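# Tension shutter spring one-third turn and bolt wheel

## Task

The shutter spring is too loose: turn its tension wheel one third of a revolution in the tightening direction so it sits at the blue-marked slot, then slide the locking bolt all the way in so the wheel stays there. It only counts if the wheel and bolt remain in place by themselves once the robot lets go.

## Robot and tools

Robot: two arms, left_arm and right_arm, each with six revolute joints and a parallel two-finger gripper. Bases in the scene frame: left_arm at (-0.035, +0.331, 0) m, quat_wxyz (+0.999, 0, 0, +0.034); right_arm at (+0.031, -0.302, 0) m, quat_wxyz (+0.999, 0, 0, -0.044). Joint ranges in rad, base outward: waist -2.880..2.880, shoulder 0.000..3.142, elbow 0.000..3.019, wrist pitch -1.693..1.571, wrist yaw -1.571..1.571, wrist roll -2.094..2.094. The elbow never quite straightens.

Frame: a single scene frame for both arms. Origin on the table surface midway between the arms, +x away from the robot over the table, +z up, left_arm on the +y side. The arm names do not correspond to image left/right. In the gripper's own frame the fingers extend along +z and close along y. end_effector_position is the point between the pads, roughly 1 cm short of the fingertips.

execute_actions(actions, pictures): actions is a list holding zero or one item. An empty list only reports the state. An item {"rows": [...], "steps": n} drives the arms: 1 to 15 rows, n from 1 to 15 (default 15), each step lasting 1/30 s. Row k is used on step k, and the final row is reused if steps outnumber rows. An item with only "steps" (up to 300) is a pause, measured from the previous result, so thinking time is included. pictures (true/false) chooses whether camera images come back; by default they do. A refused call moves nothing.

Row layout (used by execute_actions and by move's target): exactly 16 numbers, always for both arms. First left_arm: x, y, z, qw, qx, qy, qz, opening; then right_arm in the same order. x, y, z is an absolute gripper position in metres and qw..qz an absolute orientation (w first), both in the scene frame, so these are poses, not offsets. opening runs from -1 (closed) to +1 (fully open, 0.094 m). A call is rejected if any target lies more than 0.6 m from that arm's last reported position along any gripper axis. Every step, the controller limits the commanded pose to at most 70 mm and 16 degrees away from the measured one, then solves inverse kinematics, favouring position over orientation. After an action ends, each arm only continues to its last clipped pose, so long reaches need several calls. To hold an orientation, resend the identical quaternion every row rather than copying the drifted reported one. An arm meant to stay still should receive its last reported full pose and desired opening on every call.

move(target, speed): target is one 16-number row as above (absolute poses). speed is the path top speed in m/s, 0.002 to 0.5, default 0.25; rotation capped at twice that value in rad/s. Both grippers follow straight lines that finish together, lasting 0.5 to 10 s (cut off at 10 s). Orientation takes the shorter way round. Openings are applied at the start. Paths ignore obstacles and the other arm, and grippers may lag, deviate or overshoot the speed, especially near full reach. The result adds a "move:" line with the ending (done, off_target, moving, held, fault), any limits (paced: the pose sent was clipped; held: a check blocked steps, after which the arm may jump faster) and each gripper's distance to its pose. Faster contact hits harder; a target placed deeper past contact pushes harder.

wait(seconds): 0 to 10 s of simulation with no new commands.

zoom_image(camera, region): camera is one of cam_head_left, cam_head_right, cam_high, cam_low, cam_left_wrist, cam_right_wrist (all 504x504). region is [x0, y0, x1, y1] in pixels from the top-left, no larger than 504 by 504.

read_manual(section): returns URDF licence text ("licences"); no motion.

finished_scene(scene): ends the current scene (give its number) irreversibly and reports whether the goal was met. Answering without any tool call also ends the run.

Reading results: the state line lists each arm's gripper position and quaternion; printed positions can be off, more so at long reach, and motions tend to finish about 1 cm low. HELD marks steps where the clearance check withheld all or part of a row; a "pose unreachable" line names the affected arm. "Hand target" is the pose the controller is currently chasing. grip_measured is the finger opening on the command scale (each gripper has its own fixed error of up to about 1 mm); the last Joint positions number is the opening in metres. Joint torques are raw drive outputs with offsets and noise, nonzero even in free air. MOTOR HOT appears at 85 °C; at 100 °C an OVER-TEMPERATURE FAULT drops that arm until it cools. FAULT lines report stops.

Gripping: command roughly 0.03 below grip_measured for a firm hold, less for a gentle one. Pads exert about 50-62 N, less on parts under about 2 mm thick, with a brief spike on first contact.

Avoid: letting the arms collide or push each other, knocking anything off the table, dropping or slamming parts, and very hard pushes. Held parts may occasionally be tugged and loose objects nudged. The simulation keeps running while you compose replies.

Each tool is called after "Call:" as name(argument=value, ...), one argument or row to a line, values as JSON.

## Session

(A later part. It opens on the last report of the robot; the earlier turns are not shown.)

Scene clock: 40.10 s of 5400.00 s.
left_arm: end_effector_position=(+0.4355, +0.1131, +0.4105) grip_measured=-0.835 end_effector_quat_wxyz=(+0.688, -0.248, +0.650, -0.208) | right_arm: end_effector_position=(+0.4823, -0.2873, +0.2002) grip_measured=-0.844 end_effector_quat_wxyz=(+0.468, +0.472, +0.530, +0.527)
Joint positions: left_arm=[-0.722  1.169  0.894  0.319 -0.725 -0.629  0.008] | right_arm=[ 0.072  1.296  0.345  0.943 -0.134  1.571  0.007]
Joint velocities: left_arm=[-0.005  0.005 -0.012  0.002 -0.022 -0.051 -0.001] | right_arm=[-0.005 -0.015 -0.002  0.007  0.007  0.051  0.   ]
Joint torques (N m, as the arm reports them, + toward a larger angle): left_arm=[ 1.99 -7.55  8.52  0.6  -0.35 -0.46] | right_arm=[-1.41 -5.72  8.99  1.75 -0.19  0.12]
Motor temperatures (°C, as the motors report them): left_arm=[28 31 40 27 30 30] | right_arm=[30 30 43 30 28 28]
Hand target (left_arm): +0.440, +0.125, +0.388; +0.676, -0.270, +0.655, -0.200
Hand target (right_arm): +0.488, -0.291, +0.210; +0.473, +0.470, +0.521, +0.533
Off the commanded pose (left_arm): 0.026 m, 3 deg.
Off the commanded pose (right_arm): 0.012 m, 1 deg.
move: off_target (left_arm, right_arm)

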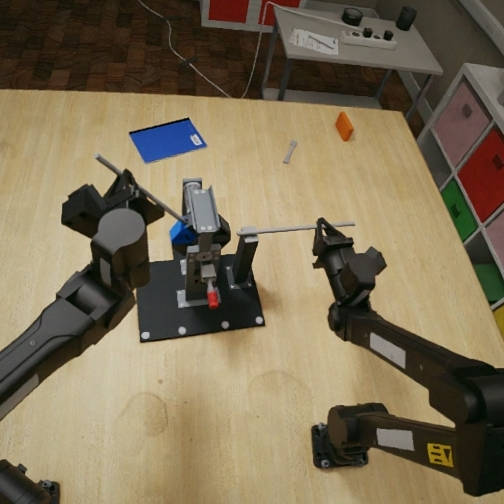

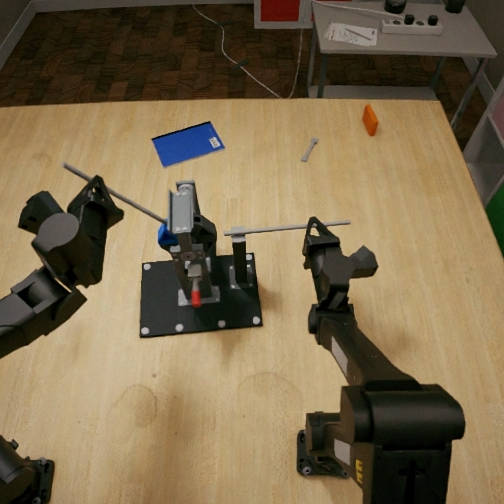

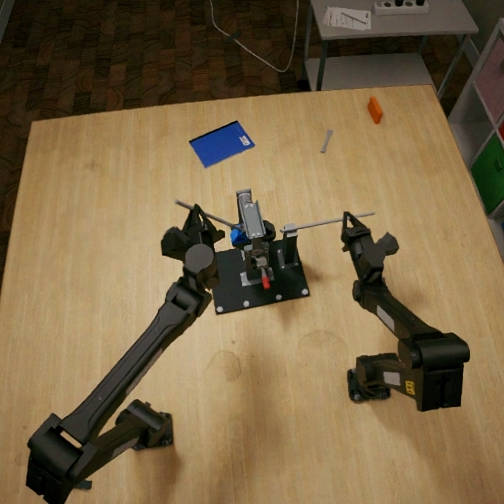

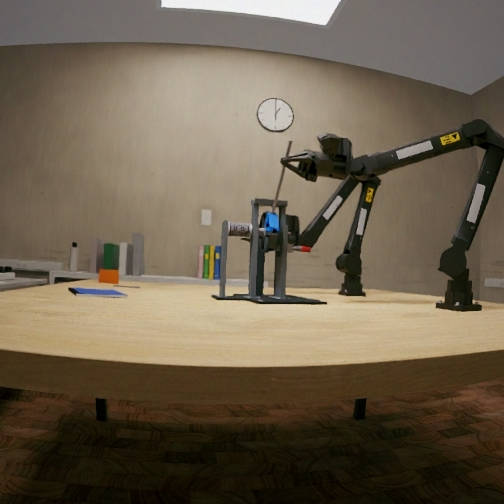

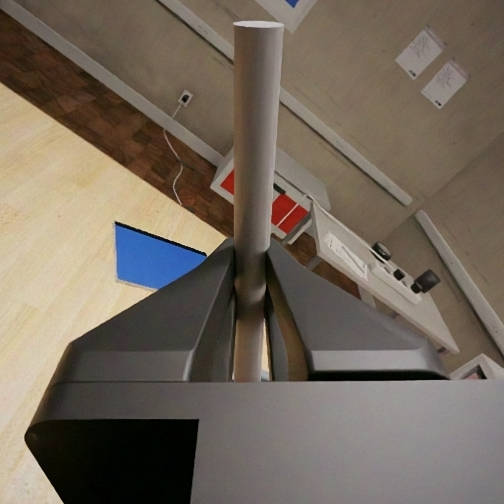

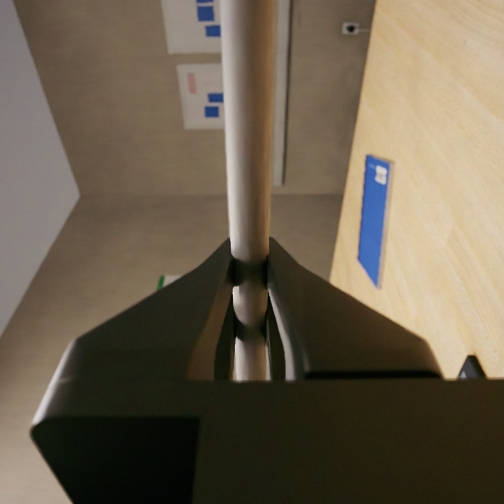

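Call:
execute_actions(
  actions=[],
  pictures=false,
)

Call:
move(
  target=[0.432,0.185,0.31,0.625,-0.396,0.587,-0.333,-0.9,0.488,-0.292,0.21,0.475,0.468,0.523,0.532,-0.9],
  speed=0.12,
)

Call:
move(
  target=[0.428,0.21,0.235,0.565,-0.483,0.518,-0.426,-0.9,0.488,-0.292,0.21,0.475,0.468,0.523,0.532,-0.9],
  speed=0.12,
)

Call:
move(
  target=[0.427,0.213,0.175,0.505,-0.548,0.45,-0.495,-0.9,0.488,-0.292,0.21,0.475,0.468,0.523,0.532,-0.9],
  speed=0.12,
)

Scene clock: 47.90 s of 5400.00 s.
left_arm: end_effector_position=(+0.4355, +0.1131, +0.4105) grip_measured=-0.835 end_effector_quat_wxyz=(+0.688, -0.248, +0.650, -0.208) | right_arm: end_effector_position=(+0.4823, -0.2873, +0.2002) grip_measured=-0.844 end_effector_quat_wxyz=(+0.468, +0.472, +0.530, +0.527)
Joint positions: left_arm=[-0.722  1.169  0.894  0.319 -0.725 -0.629  0.008] | right_arm=[ 0.072  1.296  0.345  0.943 -0.134  1.571  0.007]
Joint velocities: left_arm=[-0.005  0.005 -0.002 -0.012 -0.081  0.007  0.   ] | right_arm=[-0.005  0.005 -0.002 -0.007 -0.022 -0.022 -0.001]
Joint torques (N m, as the arm reports them, + toward a larger angle): left_arm=[ 1.94 -7.57  8.53  0.59 -0.35 -0.46] | right_arm=[-1.37 -5.7   8.96  1.77 -0.23  0.12]
Motor temperatures (°C, as the motors report them): left_arm=[28 31 39 27 30 30] | right_arm=[30 30 43 30 28 28]
Hand target (left_arm): +0.440, +0.125, +0.388; +0.676, -0.270, +0.655, -0.200
Hand target (right_arm): +0.488, -0.291, +0.210; +0.473, +0.470, +0.521, +0.533
Off the commanded pose (left_arm): 0.026 m, 3 deg.
Off the commanded pose (right_arm): 0.012 m, 1 deg.
Steps of this call (steps 1 to 90: nothing new was sent; then 4.80 s passed at rest). Readings (end_effector_position):
1: left_arm (+0.4355, +0.1131, +0.4105) | right_arm (+0.4823, -0.2873, +0.2002)
2: left_arm (+0.4355, +0.1131, +0.4105) | right_arm (+0.4823, -0.2873, +0.2002)
4: left_arm (+0.4355, +0.1131, +0.4105) | right_arm (+0.4823, -0.2873, +0.2002)
8: left_arm (+0.4355, +0.1131, +0.4105) | right_arm (+0.4823, -0.2873, +0.2002)
90: the state above

Scene clock: 50.03 s of 5400.00 s.
left_arm: end_effector_position=(+0.4297, +0.1796, +0.3379) grip_measured=-0.835 end_effector_quat_wxyz=(+0.638, -0.378, +0.578, -0.340) | right_arm: end_effector_position=(+0.4800, -0.2870, +0.1968) grip_measured=-0.844 end_effector_quat_wxyz=(+0.465, +0.473, +0.533, +0.525)
Joint positions: left_arm=[-0.583  1.141  0.659  0.538 -0.604 -1.036  0.008] | right_arm=[ 0.072  1.296  0.337  0.943 -0.136  1.571  0.007]
Joint velocities: left_arm=[ 0.005 -0.005 -0.007 -0.002  0.007 -0.007  0.   ] | right_arm=[-0.015  0.005 -0.012  0.012  0.022 -0.022  0.001]
Joint torques (N m, as the arm reports them, + toward a larger angle): left_arm=[ 1.5  -4.71  7.77  1.2   0.02 -0.35] | right_arm=[-1.45 -5.63  9.57  1.77 -0.21  0.06]
Motor temperatures (°C, as the motors report them): left_arm=[28 31 39 27 30 30] | right_arm=[30 30 43 30 28 28]
Hand target (left_arm): +0.433, +0.186, +0.311; +0.625, -0.395, +0.586, -0.332
Hand target (right_arm): +0.488, -0.292, +0.210; +0.475, +0.468, +0.523, +0.531
Off the commanded pose (left_arm): 0.028 m, 3 deg.
Off the commanded pose (right_arm): 0.016 m, 2 deg.
move: off_target (left_arm, right_arm)

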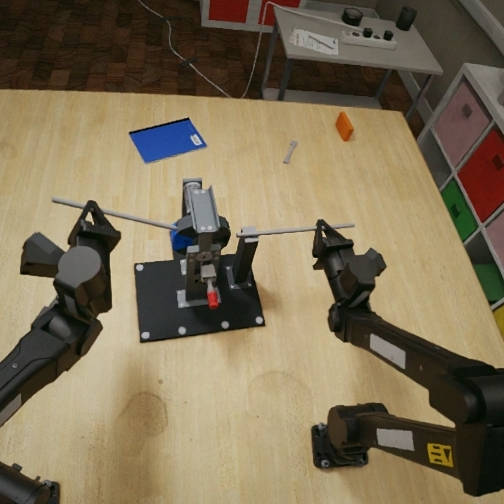

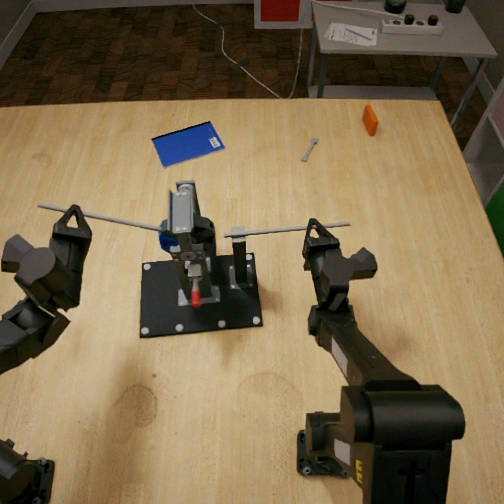

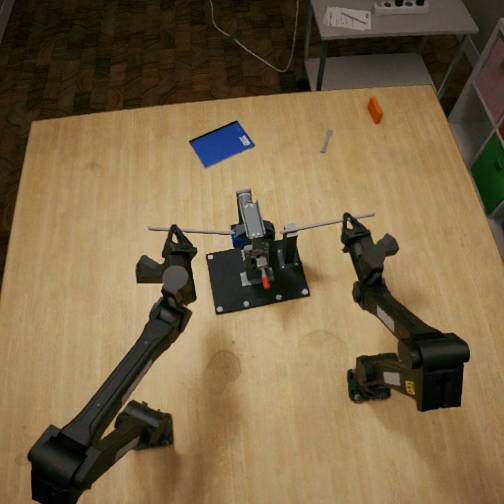

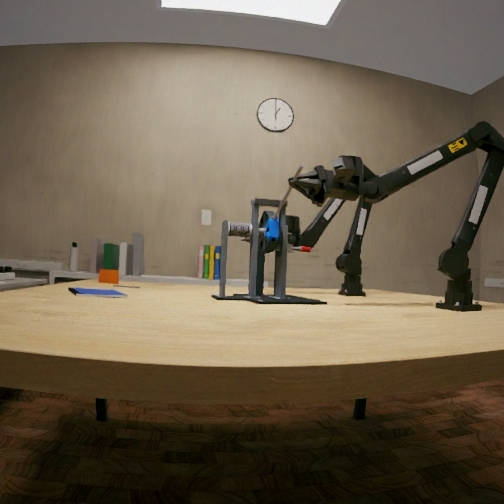

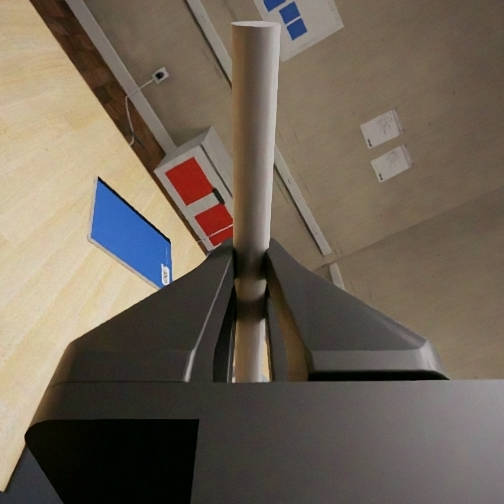

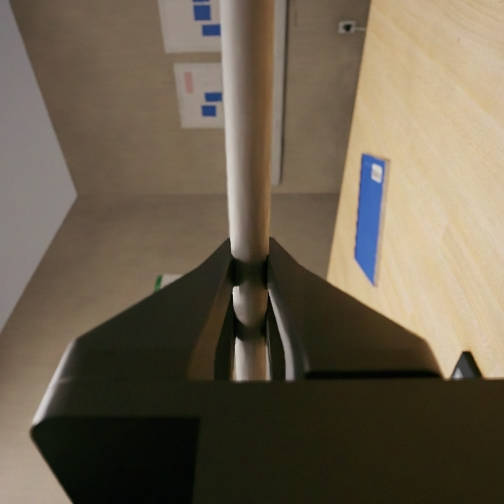

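Scene clock: 51.77 s of 5400.00 s.
left_arm: end_effector_position=(+0.4265, +0.2073, +0.2648) grip_measured=-0.835 end_effector_quat_wxyz=(+0.580, -0.467, +0.505, -0.437) | right_arm: end_effector_position=(+0.4782, -0.2869, +0.1942) grip_measured=-0.844 end_effector_quat_wxyz=(+0.464, +0.475, +0.534, +0.524)
Joint positions: left_arm=[-0.519  1.26   0.508  0.816 -0.552 -1.359  0.008] | right_arm=[ 0.072  1.296  0.332  0.943 -0.136  1.571  0.007]
Joint velocities: left_arm=[-0.005  0.005 -0.007 -0.002 -0.037 -0.037  0.   ] | right_arm=[ 0.005  0.005  0.012 -0.002  0.022  0.022 -0.001]
Joint torques (N m, as the arm reports them, + toward a larger angle): left_arm=[ 1.06 -3.81  6.73  1.2   0.25 -0.25] | right_arm=[-1.47 -5.56 10.09  1.76 -0.22  0.05]
Motor temperatures (°C, as the motors report them): left_arm=[28 31 39 27 30 30] | right_arm=[30 30 43 30 28 28]
Hand target (left_arm): +0.427, +0.211, +0.235; +0.565, -0.482, +0.517, -0.425
Hand target (right_arm): +0.488, -0.292, +0.210; +0.475, +0.468, +0.523, +0.532
Off the commanded pose (left_arm): 0.030 m, 3 deg.
Off the commanded pose (right_arm): 0.019 m, 2 deg.
move: off_target (left_arm, right_arm)

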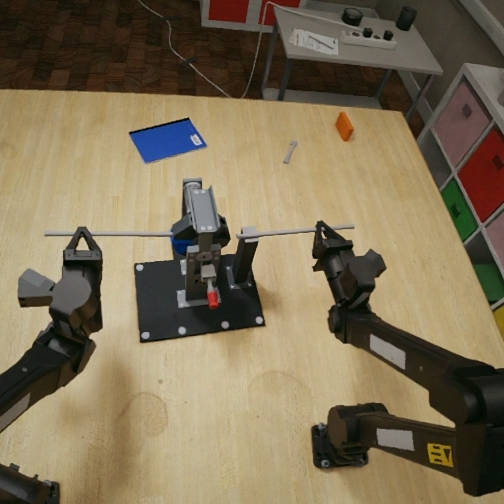

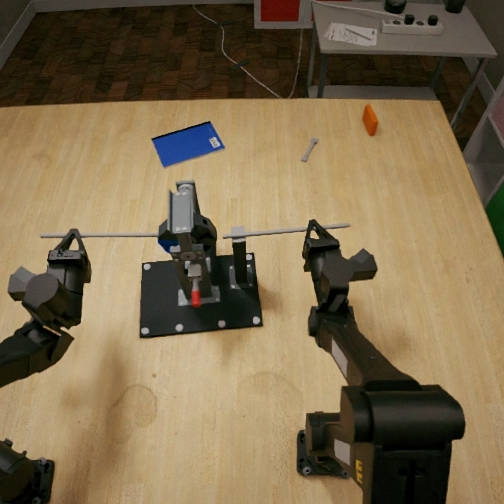

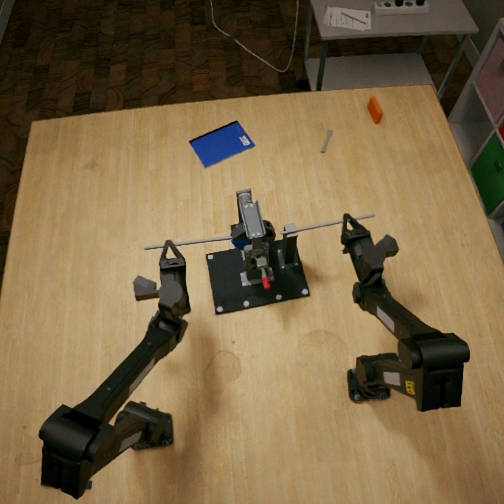

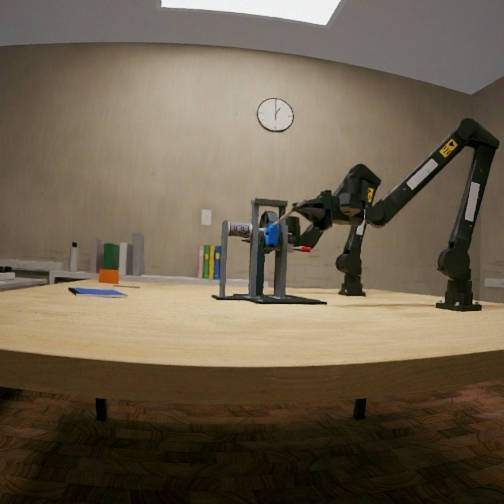

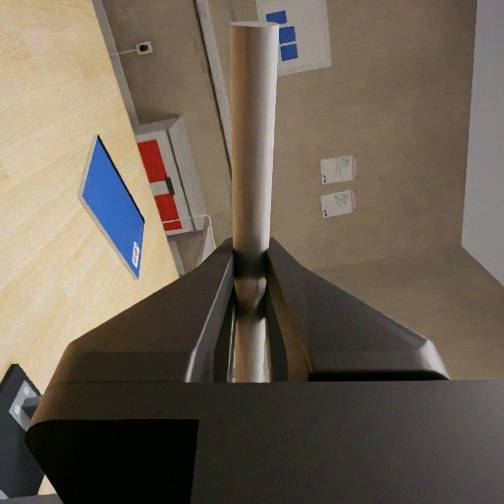

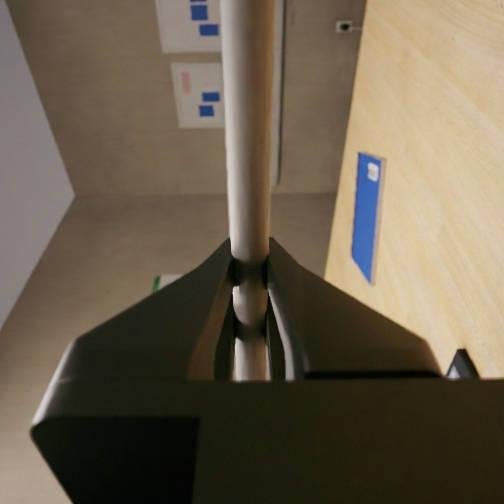

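Scene clock: 53.27 s of 5400.00 s.
left_arm: end_effector_position=(+0.4277, +0.2116, +0.1998) grip_measured=-0.835 end_effector_quat_wxyz=(+0.518, -0.534, +0.437, -0.505) | right_arm: end_effector_position=(+0.4776, -0.2869, +0.1933) grip_measured=-0.844 end_effector_quat_wxyz=(+0.463, +0.475, +0.534, +0.524)
Joint positions: left_arm=[-0.51   1.469  0.446  1.079 -0.554 -1.629  0.008] | right_arm=[ 0.072  1.296  0.33   0.943 -0.136  1.571  0.007]
Joint velocities: left_arm=[ 0.005 -0.005 -0.007  0.017 -0.081 -0.022  0.   ] | right_arm=[-0.005 -0.015 -0.002 -0.007 -0.051 -0.022 -0.001]
Joint torques (N m, as the arm reports them, + toward a larger angle): left_arm=[ 0.75 -4.87  5.27  1.19  0.36 -0.25] | right_arm=[-1.53 -5.62 10.27  1.74 -0.22  0.06]
Motor temperatures (°C, as the motors report them): left_arm=[28 31 39 27 30 30] | right_arm=[30 30 43 30 28 28]
Hand target (left_arm): +0.426, +0.213, +0.174; +0.504, -0.548, +0.450, -0.494
Hand target (right_arm): +0.488, -0.292, +0.210; +0.475, +0.468, +0.523, +0.532
Off the commanded pose (left_arm): 0.025 m, 3 deg.
Off the commanded pose (right_arm): 0.020 m, 2 deg.
move: off_target (left_arm, right_arm)

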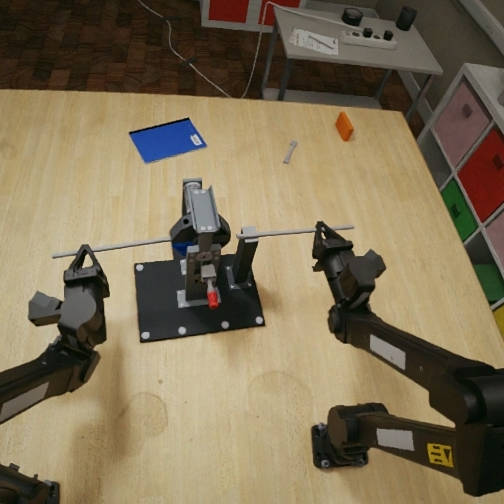

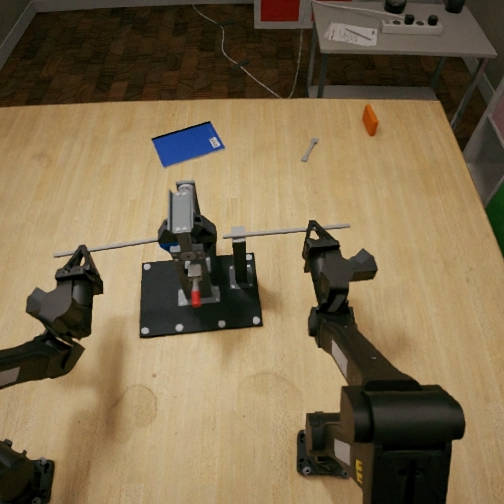

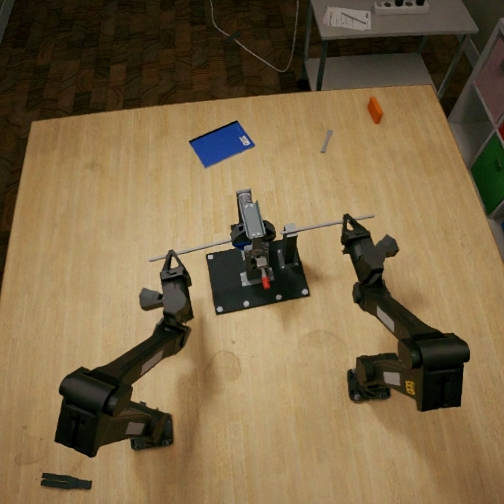

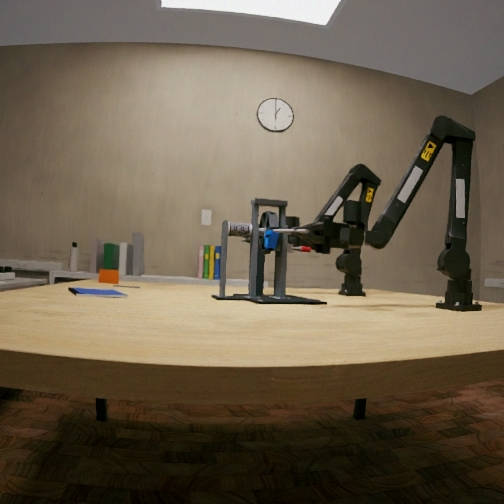

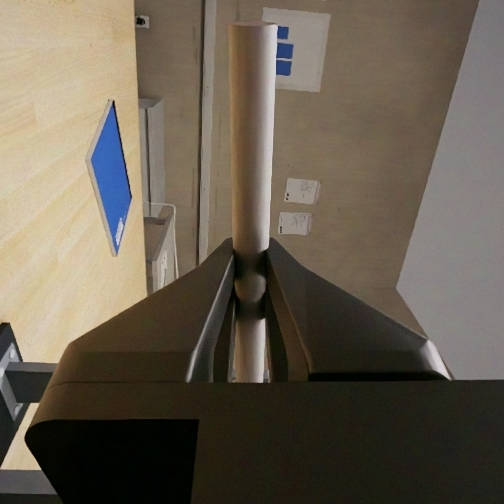

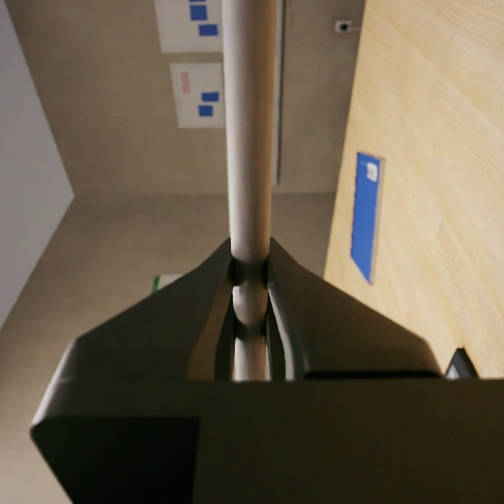

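Right sagged; correct.

Call:
execute_actions(
  actions=[
    {"rows":[[0.427,0.213,0.172,0.505,-0.548,0.45,-0.495,-0.9,0.491,-0.285,0.214,0.475,0.468,0.523,0.532,-0.9],[0.427,0.213,0.172,0.505,-0.548,0.45,-0.495,-0.9,0.494,-0.278,0.219,0.475,0.468,0.523,0.532,-0.9]]},
  ],
)

Call:
zoom_image(
  camera="cam_head_right",
  region=[140,190,280,280],
)

Scene clock: 55.97 s of 5400.00 s.
left_arm: end_effector_position=(+0.4279, +0.2117, +0.1997) grip_measured=-0.835 end_effector_quat_wxyz=(+0.518, -0.534, +0.435, -0.507) | right_arm: end_effector_position=(+0.4812, -0.2825, +0.1937) grip_measured=-0.844 end_effector_quat_wxyz=(+0.464, +0.482, +0.534, +0.517)
Joint positions: left_arm=[-0.509  1.474  0.446  1.087 -0.554 -1.63   0.008] | right_arm=[ 0.096  1.293  0.341  0.918 -0.097  1.571  0.007]
Joint velocities: left_arm=[ 0.005  0.005 -0.002 -0.007 -0.037 -0.022 -0.001] | right_arm=[-0.015  0.005  0.002 -0.007 -0.066 -0.022 -0.001]
Joint torques (N m, as the arm reports them, + toward a larger angle): left_arm=[ 0.66 -4.8   5.09  1.18  0.35 -0.23] | right_arm=[ 0.6  -6.94 11.49  1.12  0.1   0.04]
Motor temperatures (°C, as the motors report them): left_arm=[28 31 39 27 30 30] | right_arm=[30 30 43 30 28 28]
Hand target (left_arm): +0.426, +0.213, +0.173; +0.504, -0.548, +0.449, -0.494
Hand target (right_arm): +0.493, -0.278, +0.219; +0.475, +0.468, +0.523, +0.531
Off the commanded pose (left_arm): 0.028 m, 3 deg.
Off the commanded pose (right_arm): 0.029 m, 3 deg.
Steps of this call (steps 1 to 66: nothing new was sent; steps 67 to 81: all 15 steps of this action). Readings (end_effector_position):
67: left_arm (+0.4277, +0.2116, +0.1999) | right_arm (+0.4777, -0.2877, +0.1933)
68: left_arm (+0.4277, +0.2116, +0.2001) | right_arm (+0.4782, -0.2893, +0.1932)
70: left_arm (+0.4278, +0.2118, +0.1999) | right_arm (+0.4798, -0.2879, +0.1936)
74: left_arm (+0.4279, +0.2117, +0.1997) | right_arm (+0.4812, -0.2825, +0.1939)
81: the state above

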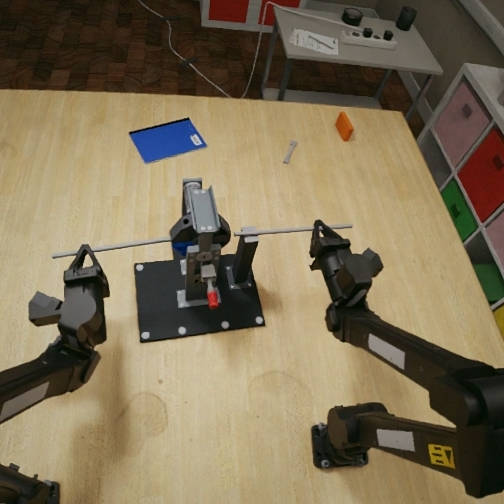

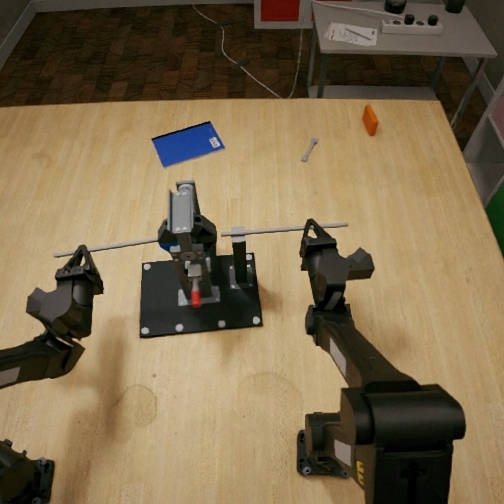

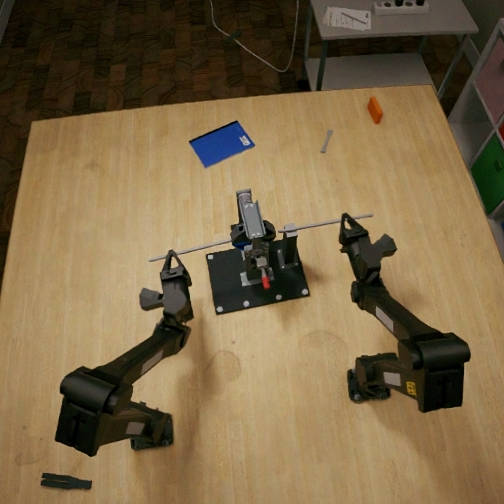

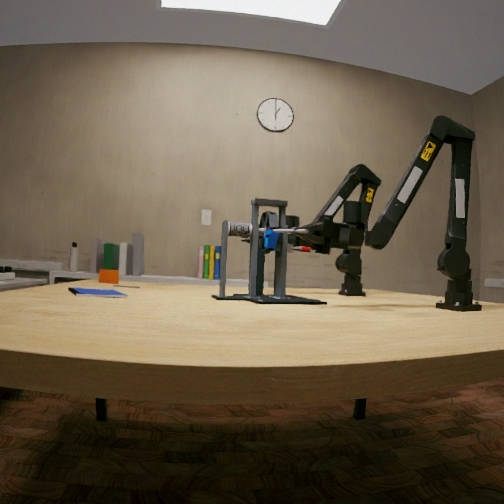

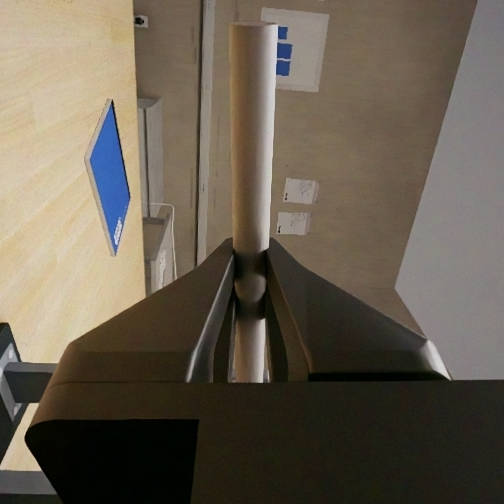

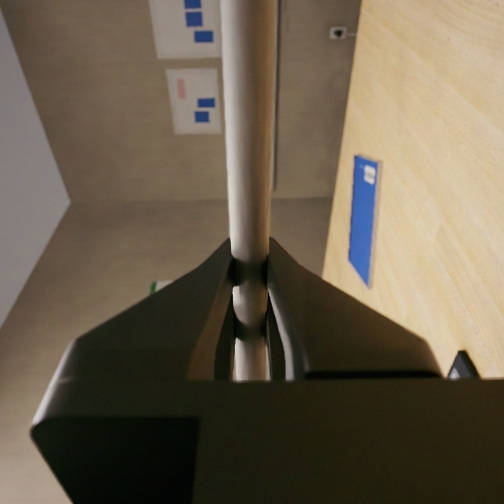

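Region (140, 190, 280, 280) of cam_head_right's 504x504 image, scaled by 3.600, with more detail than that image has; it fills the top 324 rows of this view, and the rest is white.

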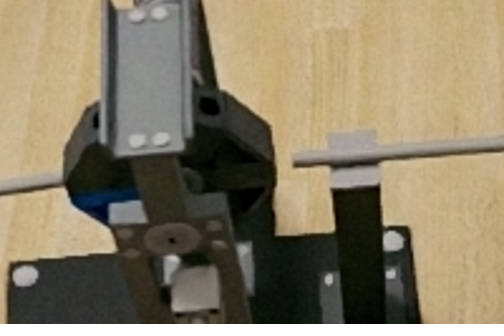

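Call:
execute_actions(
  actions=[
    {"rows":[[0.427,0.213,0.172,0.505,-0.548,0.45,-0.495,-0.9,0.494,-0.274,0.226,0.475,0.468,0.523,0.532,-0.9]]},
  ],
  pictures=false,
)

Call:
execute_actions(
  actions=[
    {"rows":[[0.427,0.213,0.172,0.505,-0.548,0.45,-0.495,-0.9,0.494,-0.27,0.226,0.475,0.468,0.523,0.532,-0.9],[0.427,0.213,0.172,0.505,-0.548,0.45,-0.495,-0.9,0.4935,-0.267,0.226,0.475,0.468,0.523,0.532,-0.9],[0.427,0.213,0.172,0.505,-0.548,0.45,-0.495,-0.9,0.493,-0.264,0.226,0.475,0.468,0.523,0.532,-0.9],[0.427,0.213,0.172,0.505,-0.548,0.45,-0.495,-0.9,0.4925,-0.26,0.226,0.475,0.468,0.523,0.532,-0.9],[0.427,0.213,0.172,0.505,-0.548,0.45,-0.495,-0.9,0.492,-0.256,0.226,0.475,0.468,0.523,0.532,-0.9]]},
  ],
)

Call:
zoom_image(
  camera="cam_head_right",
  region=[140,190,280,280],
)

Scene clock: 60.07 s of 5400.00 s.
left_arm: end_effector_position=(+0.4279, +0.2117, +0.1997) grip_measured=-0.835 end_effector_quat_wxyz=(+0.518, -0.534, +0.435, -0.507) | right_arm: end_effector_position=(+0.4809, -0.2792, +0.1993) grip_measured=-0.844 end_effector_quat_wxyz=(+0.464, +0.482, +0.534, +0.516)
Joint positions: left_arm=[-0.509  1.474  0.446  1.087 -0.554 -1.63   0.008] | right_arm=[ 0.109  1.267  0.347  0.884 -0.083  1.571  0.007]
Joint velocities: left_arm=[-0.024 -0.005 -0.007  0.002 -0.007 -0.022  0.   ] | right_arm=[-0.015 -0.005 -0.017 -0.007 -0.007 -0.007  0.   ]
Joint torques (N m, as the arm reports them, + toward a larger angle): left_arm=[ 0.68 -4.79  5.09  1.17  0.36 -0.22] | right_arm=[ 0.74 -6.8  11.97  1.23  0.1   0.04]
Motor temperatures (°C, as the motors report them): left_arm=[28 31 38 27 30 30] | right_arm=[30 30 44 30 28 28]
Hand target (left_arm): +0.426, +0.213, +0.172; +0.504, -0.548, +0.449, -0.494
Hand target (right_arm): +0.493, -0.274, +0.226; +0.475, +0.467, +0.523, +0.532
Off the commanded pose (left_arm): 0.028 m, 3 deg.
Off the commanded pose (right_arm): 0.030 m, 3 deg.
Steps of this call (steps 1 to 90: nothing new was sent; then 0.60 s passed at rest; steps 91 to 105: all 15 steps of this action). Readings (end_effector_position):
91: left_arm (+0.4279, +0.2117, +0.1997) | right_arm (+0.4814, -0.2828, +0.1937)
92: left_arm (+0.4279, +0.2117, +0.1997) | right_arm (+0.4813, -0.2827, +0.1937)
94: left_arm (+0.4279, +0.2117, +0.1997) | right_arm (+0.4808, -0.2810, +0.1958)
98: left_arm (+0.4279, +0.2117, +0.1997) | right_arm (+0.4808, -0.2791, +0.1996)
105: the state above

Scene clock: 60.57 s of 5400.00 s.
left_arm: end_effector_position=(+0.4279, +0.2117, +0.1997) grip_measured=-0.835 end_effector_quat_wxyz=(+0.518, -0.534, +0.435, -0.507) | right_arm: end_effector_position=(+0.4808, -0.2715, +0.1991) grip_measured=-0.844 end_effector_quat_wxyz=(+0.472, +0.490, +0.528, +0.509)
Joint positions: left_arm=[-0.509  1.474  0.446  1.087 -0.554 -1.63   0.008] | right_arm=[ 0.155  1.267  0.347  0.883 -0.008  1.571  0.007]
Joint velocities: left_arm=[-0.015  0.005 -0.002 -0.002 -0.022 -0.066  0.   ] | right_arm=[-0.015  0.005 -0.002 -0.017 -0.037  0.007 -0.001]
Joint torques (N m, as the arm reports them, + toward a larger angle): left_arm=[ 0.7  -4.79  5.1   1.17  0.35 -0.23] | right_arm=[ 2.04 -7.06 11.64  1.13 -0.36  0.03]
Motor temperatures (°C, as the motors report them): left_arm=[28 31 38 27 30 29] | right_arm=[30 30 44 30 28 28]
Hand target (left_arm): +0.426, +0.213, +0.172; +0.504, -0.548, +0.449, -0.494
Hand target (right_arm): +0.491, -0.256, +0.226; +0.475, +0.467, +0.523, +0.531
Off the commanded pose (left_arm): 0.028 m, 3 deg.
Off the commanded pose (right_arm): 0.033 m, 4 deg.
Steps of this call (steps 1 to 15: all 15 steps of this action). Readings (end_effector_position):
1: left_arm (+0.4279, +0.2117, +0.1997) | right_arm (+0.4810, -0.2796, +0.1993)
2: left_arm (+0.4279, +0.2117, +0.1997) | right_arm (+0.4811, -0.2799, +0.1993)
4: left_arm (+0.4279, +0.2117, +0.1997) | right_arm (+0.4810, -0.2769, +0.1992)
8: left_arm (+0.4279, +0.2117, +0.1997) | right_arm (+0.4808, -0.2715, +0.1991)
15: the state above

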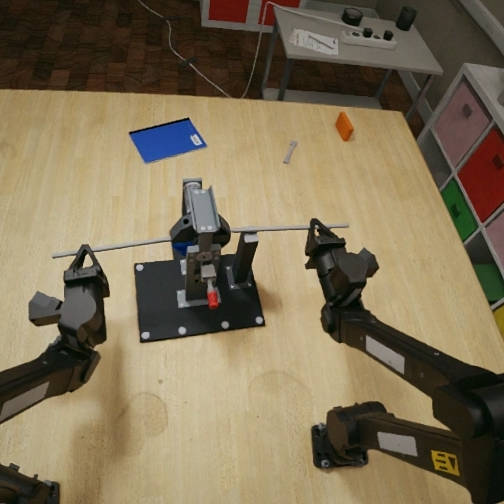

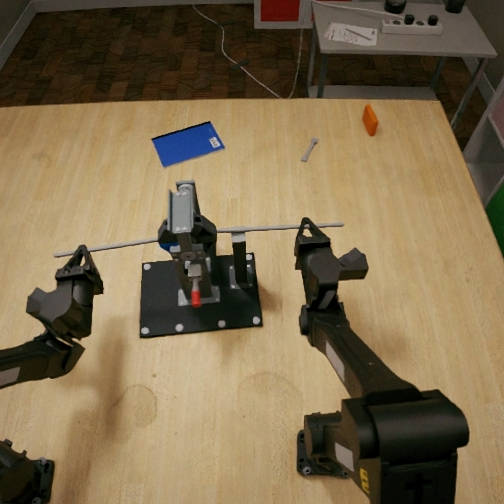

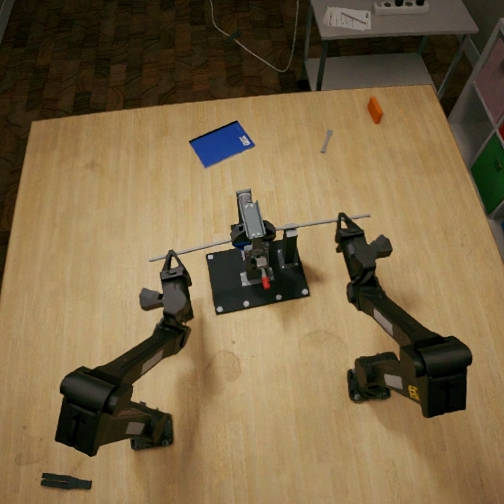

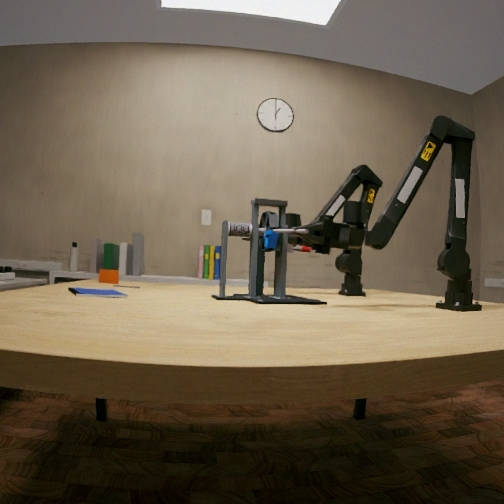

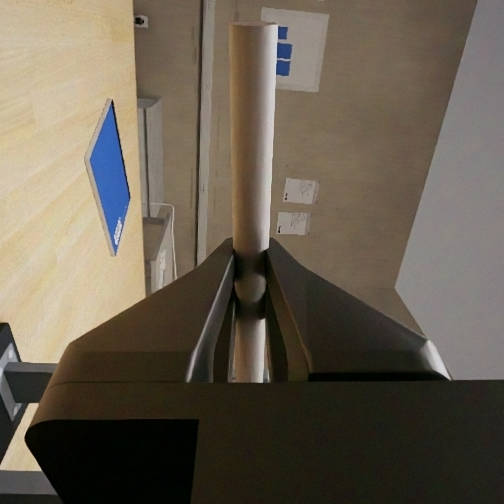

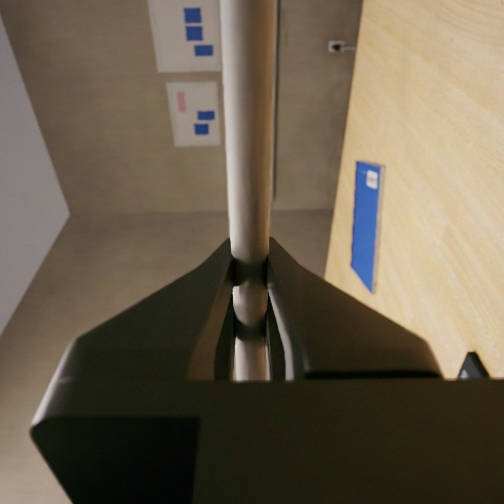

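Region (140, 190, 280, 280) of cam_head_right's 504x504 image, scaled by 3.600, with more detail than that image has; it fills the top 324 rows of this view, and the rest is white.

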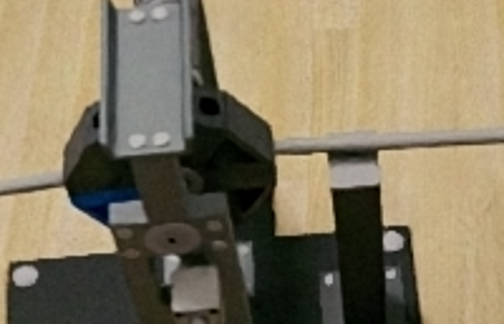

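Call:
execute_actions(
  actions=[
    {"rows":[[0.427,0.213,0.172,0.505,-0.548,0.45,-0.495,-0.9,0.494,-0.285,0.226,0.468,0.461,0.53,0.539,-0.9]]},
  ],
  pictures=false,
)

Call:
move(
  target=[0.427,0.213,0.168,0.505,-0.548,0.45,-0.495,-0.9,0.489,-0.255,0.222,0.466,0.459,0.532,0.541,-0.9],
  speed=0.02,
)

Call:
zoom_image(
  camera="cam_head_right",
  region=[140,190,280,280],
)

Scene clock: 64.33 s of 5400.00 s.
left_arm: end_effector_position=(+0.4279, +0.2117, +0.1996) grip_measured=-0.835 end_effector_quat_wxyz=(+0.518, -0.534, +0.436, -0.507) | right_arm: end_effector_position=(+0.4807, -0.2847, +0.1999) grip_measured=-0.844 end_effector_quat_wxyz=(+0.455, +0.474, +0.541, +0.525)
Joint positions: left_arm=[-0.509  1.474  0.446  1.087 -0.553 -1.63   0.008] | right_arm=[ 0.07   1.267  0.348  0.883 -0.155  1.57   0.007]
Joint velocities: left_arm=[-0.005 -0.015 -0.007  0.012  0.066 -0.066 -0.   ] | right_arm=[-0.005 -0.015 -0.007 -0.007 -0.066 -0.081 -0.001]
Joint torques (N m, as the arm reports them, + toward a larger angle): left_arm=[ 0.68 -4.75  5.11  1.17  0.35 -0.22] | right_arm=[-0.49 -6.52 11.85  1.34 -0.22  0.09]
Motor temperatures (°C, as the motors report them): left_arm=[28 30 38 27 30 29] | right_arm=[30 30 45 30 28 28]
Hand target (left_arm): +0.426, +0.213, +0.172; +0.504, -0.547, +0.450, -0.494
Hand target (right_arm): +0.493, -0.285, +0.226; +0.467, +0.461, +0.528, +0.539
Off the commanded pose (left_arm): 0.028 m, 3 deg.
Off the commanded pose (right_arm): 0.029 m, 3 deg.
Steps of this call (steps 1 to 90: nothing new was sent; then 0.27 s passed at rest; steps 91 to 105: all 15 steps of this action). Readings (end_effector_position):
91: left_arm (+0.4279, +0.2117, +0.1998) | right_arm (+0.4807, -0.2709, +0.1991)
92: left_arm (+0.4279, +0.2117, +0.1996) | right_arm (+0.4806, -0.2731, +0.1995)
94: left_arm (+0.4279, +0.2117, +0.1996) | right_arm (+0.4808, -0.2818, +0.1999)
98: left_arm (+0.4279, +0.2117, +0.1996) | right_arm (+0.4807, -0.2847, +0.1999)
105: the state above

Scene clock: 66.70 s of 5400.00 s.
left_arm: end_effector_position=(+0.4281, +0.2117, +0.1980) grip_measured=-0.835 end_effector_quat_wxyz=(+0.517, -0.534, +0.432, -0.510) | right_arm: end_effector_position=(+0.4791, -0.2714, +0.1969) grip_measured=-0.844 end_effector_quat_wxyz=(+0.462, +0.482, +0.537, +0.516)
Joint positions: left_arm=[-0.509  1.487  0.444  1.109 -0.553 -1.635  0.008] | right_arm=[ 0.134  1.267  0.342  0.883 -0.063  1.57   0.007]
Joint velocities: left_arm=[ 0.005  0.015 -0.012 -0.017  0.007 -0.081 -0.   ] | right_arm=[ 0.005 -0.015  0.007 -0.002 -0.007 -0.095 -0.001]
Joint torques (N m, as the arm reports them, + toward a larger angle): left_arm=[ 0.66 -4.62  4.89  1.01  0.32 -0.14] | right_arm=[ 2.32 -6.47 11.09  1.85 -0.32  0.02]
Motor temperatures (°C, as the motors report them): left_arm=[28 30 38 27 30 29] | right_arm=[30 30 45 30 28 28]
Hand target (left_arm): +0.426, +0.214, +0.168; +0.504, -0.548, +0.449, -0.494
Hand target (right_arm): +0.488, -0.256, +0.222; +0.466, +0.458, +0.531, +0.539
Off the commanded pose (left_arm): 0.030 m, 3 deg.
Off the commanded pose (right_arm): 0.032 m, 4 deg.
move: off_target (left_arm, right_arm)

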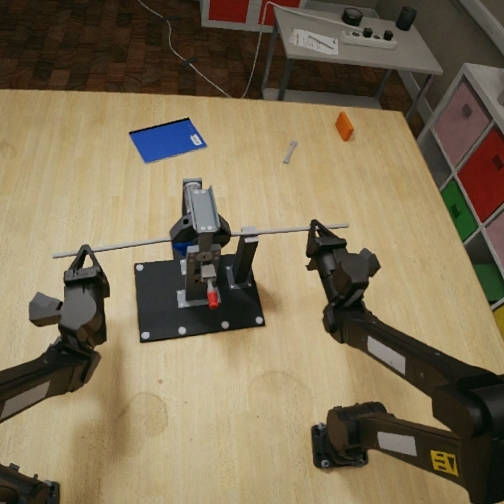

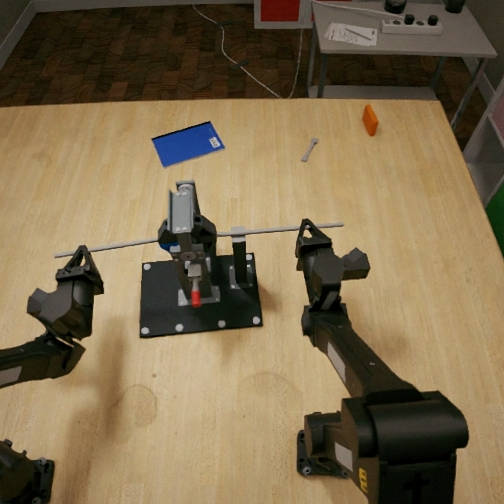

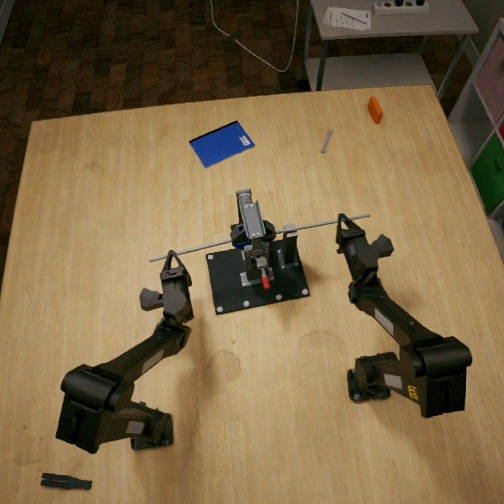

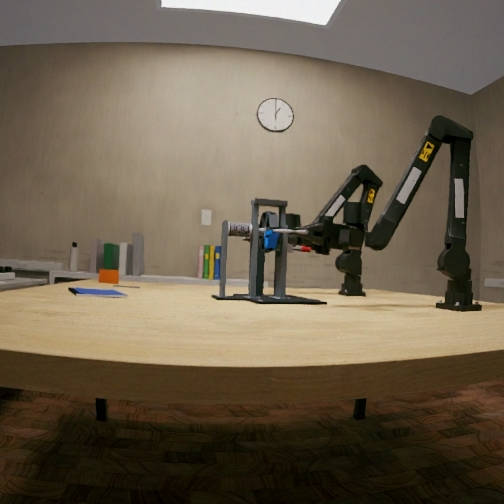

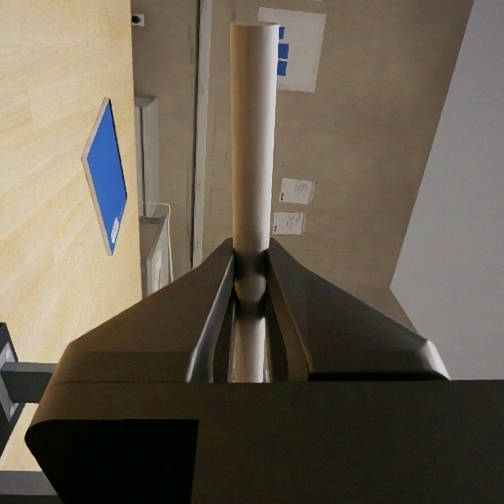

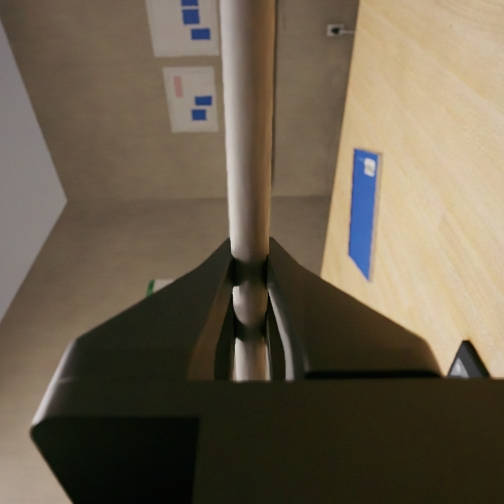

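Region (140, 190, 280, 280) of cam_head_right's 504x504 image, scaled by 3.600, with more detail than that image has; it fills the top 324 rows of this view, and the rest is white.

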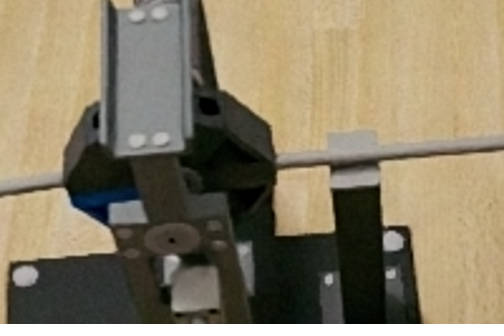

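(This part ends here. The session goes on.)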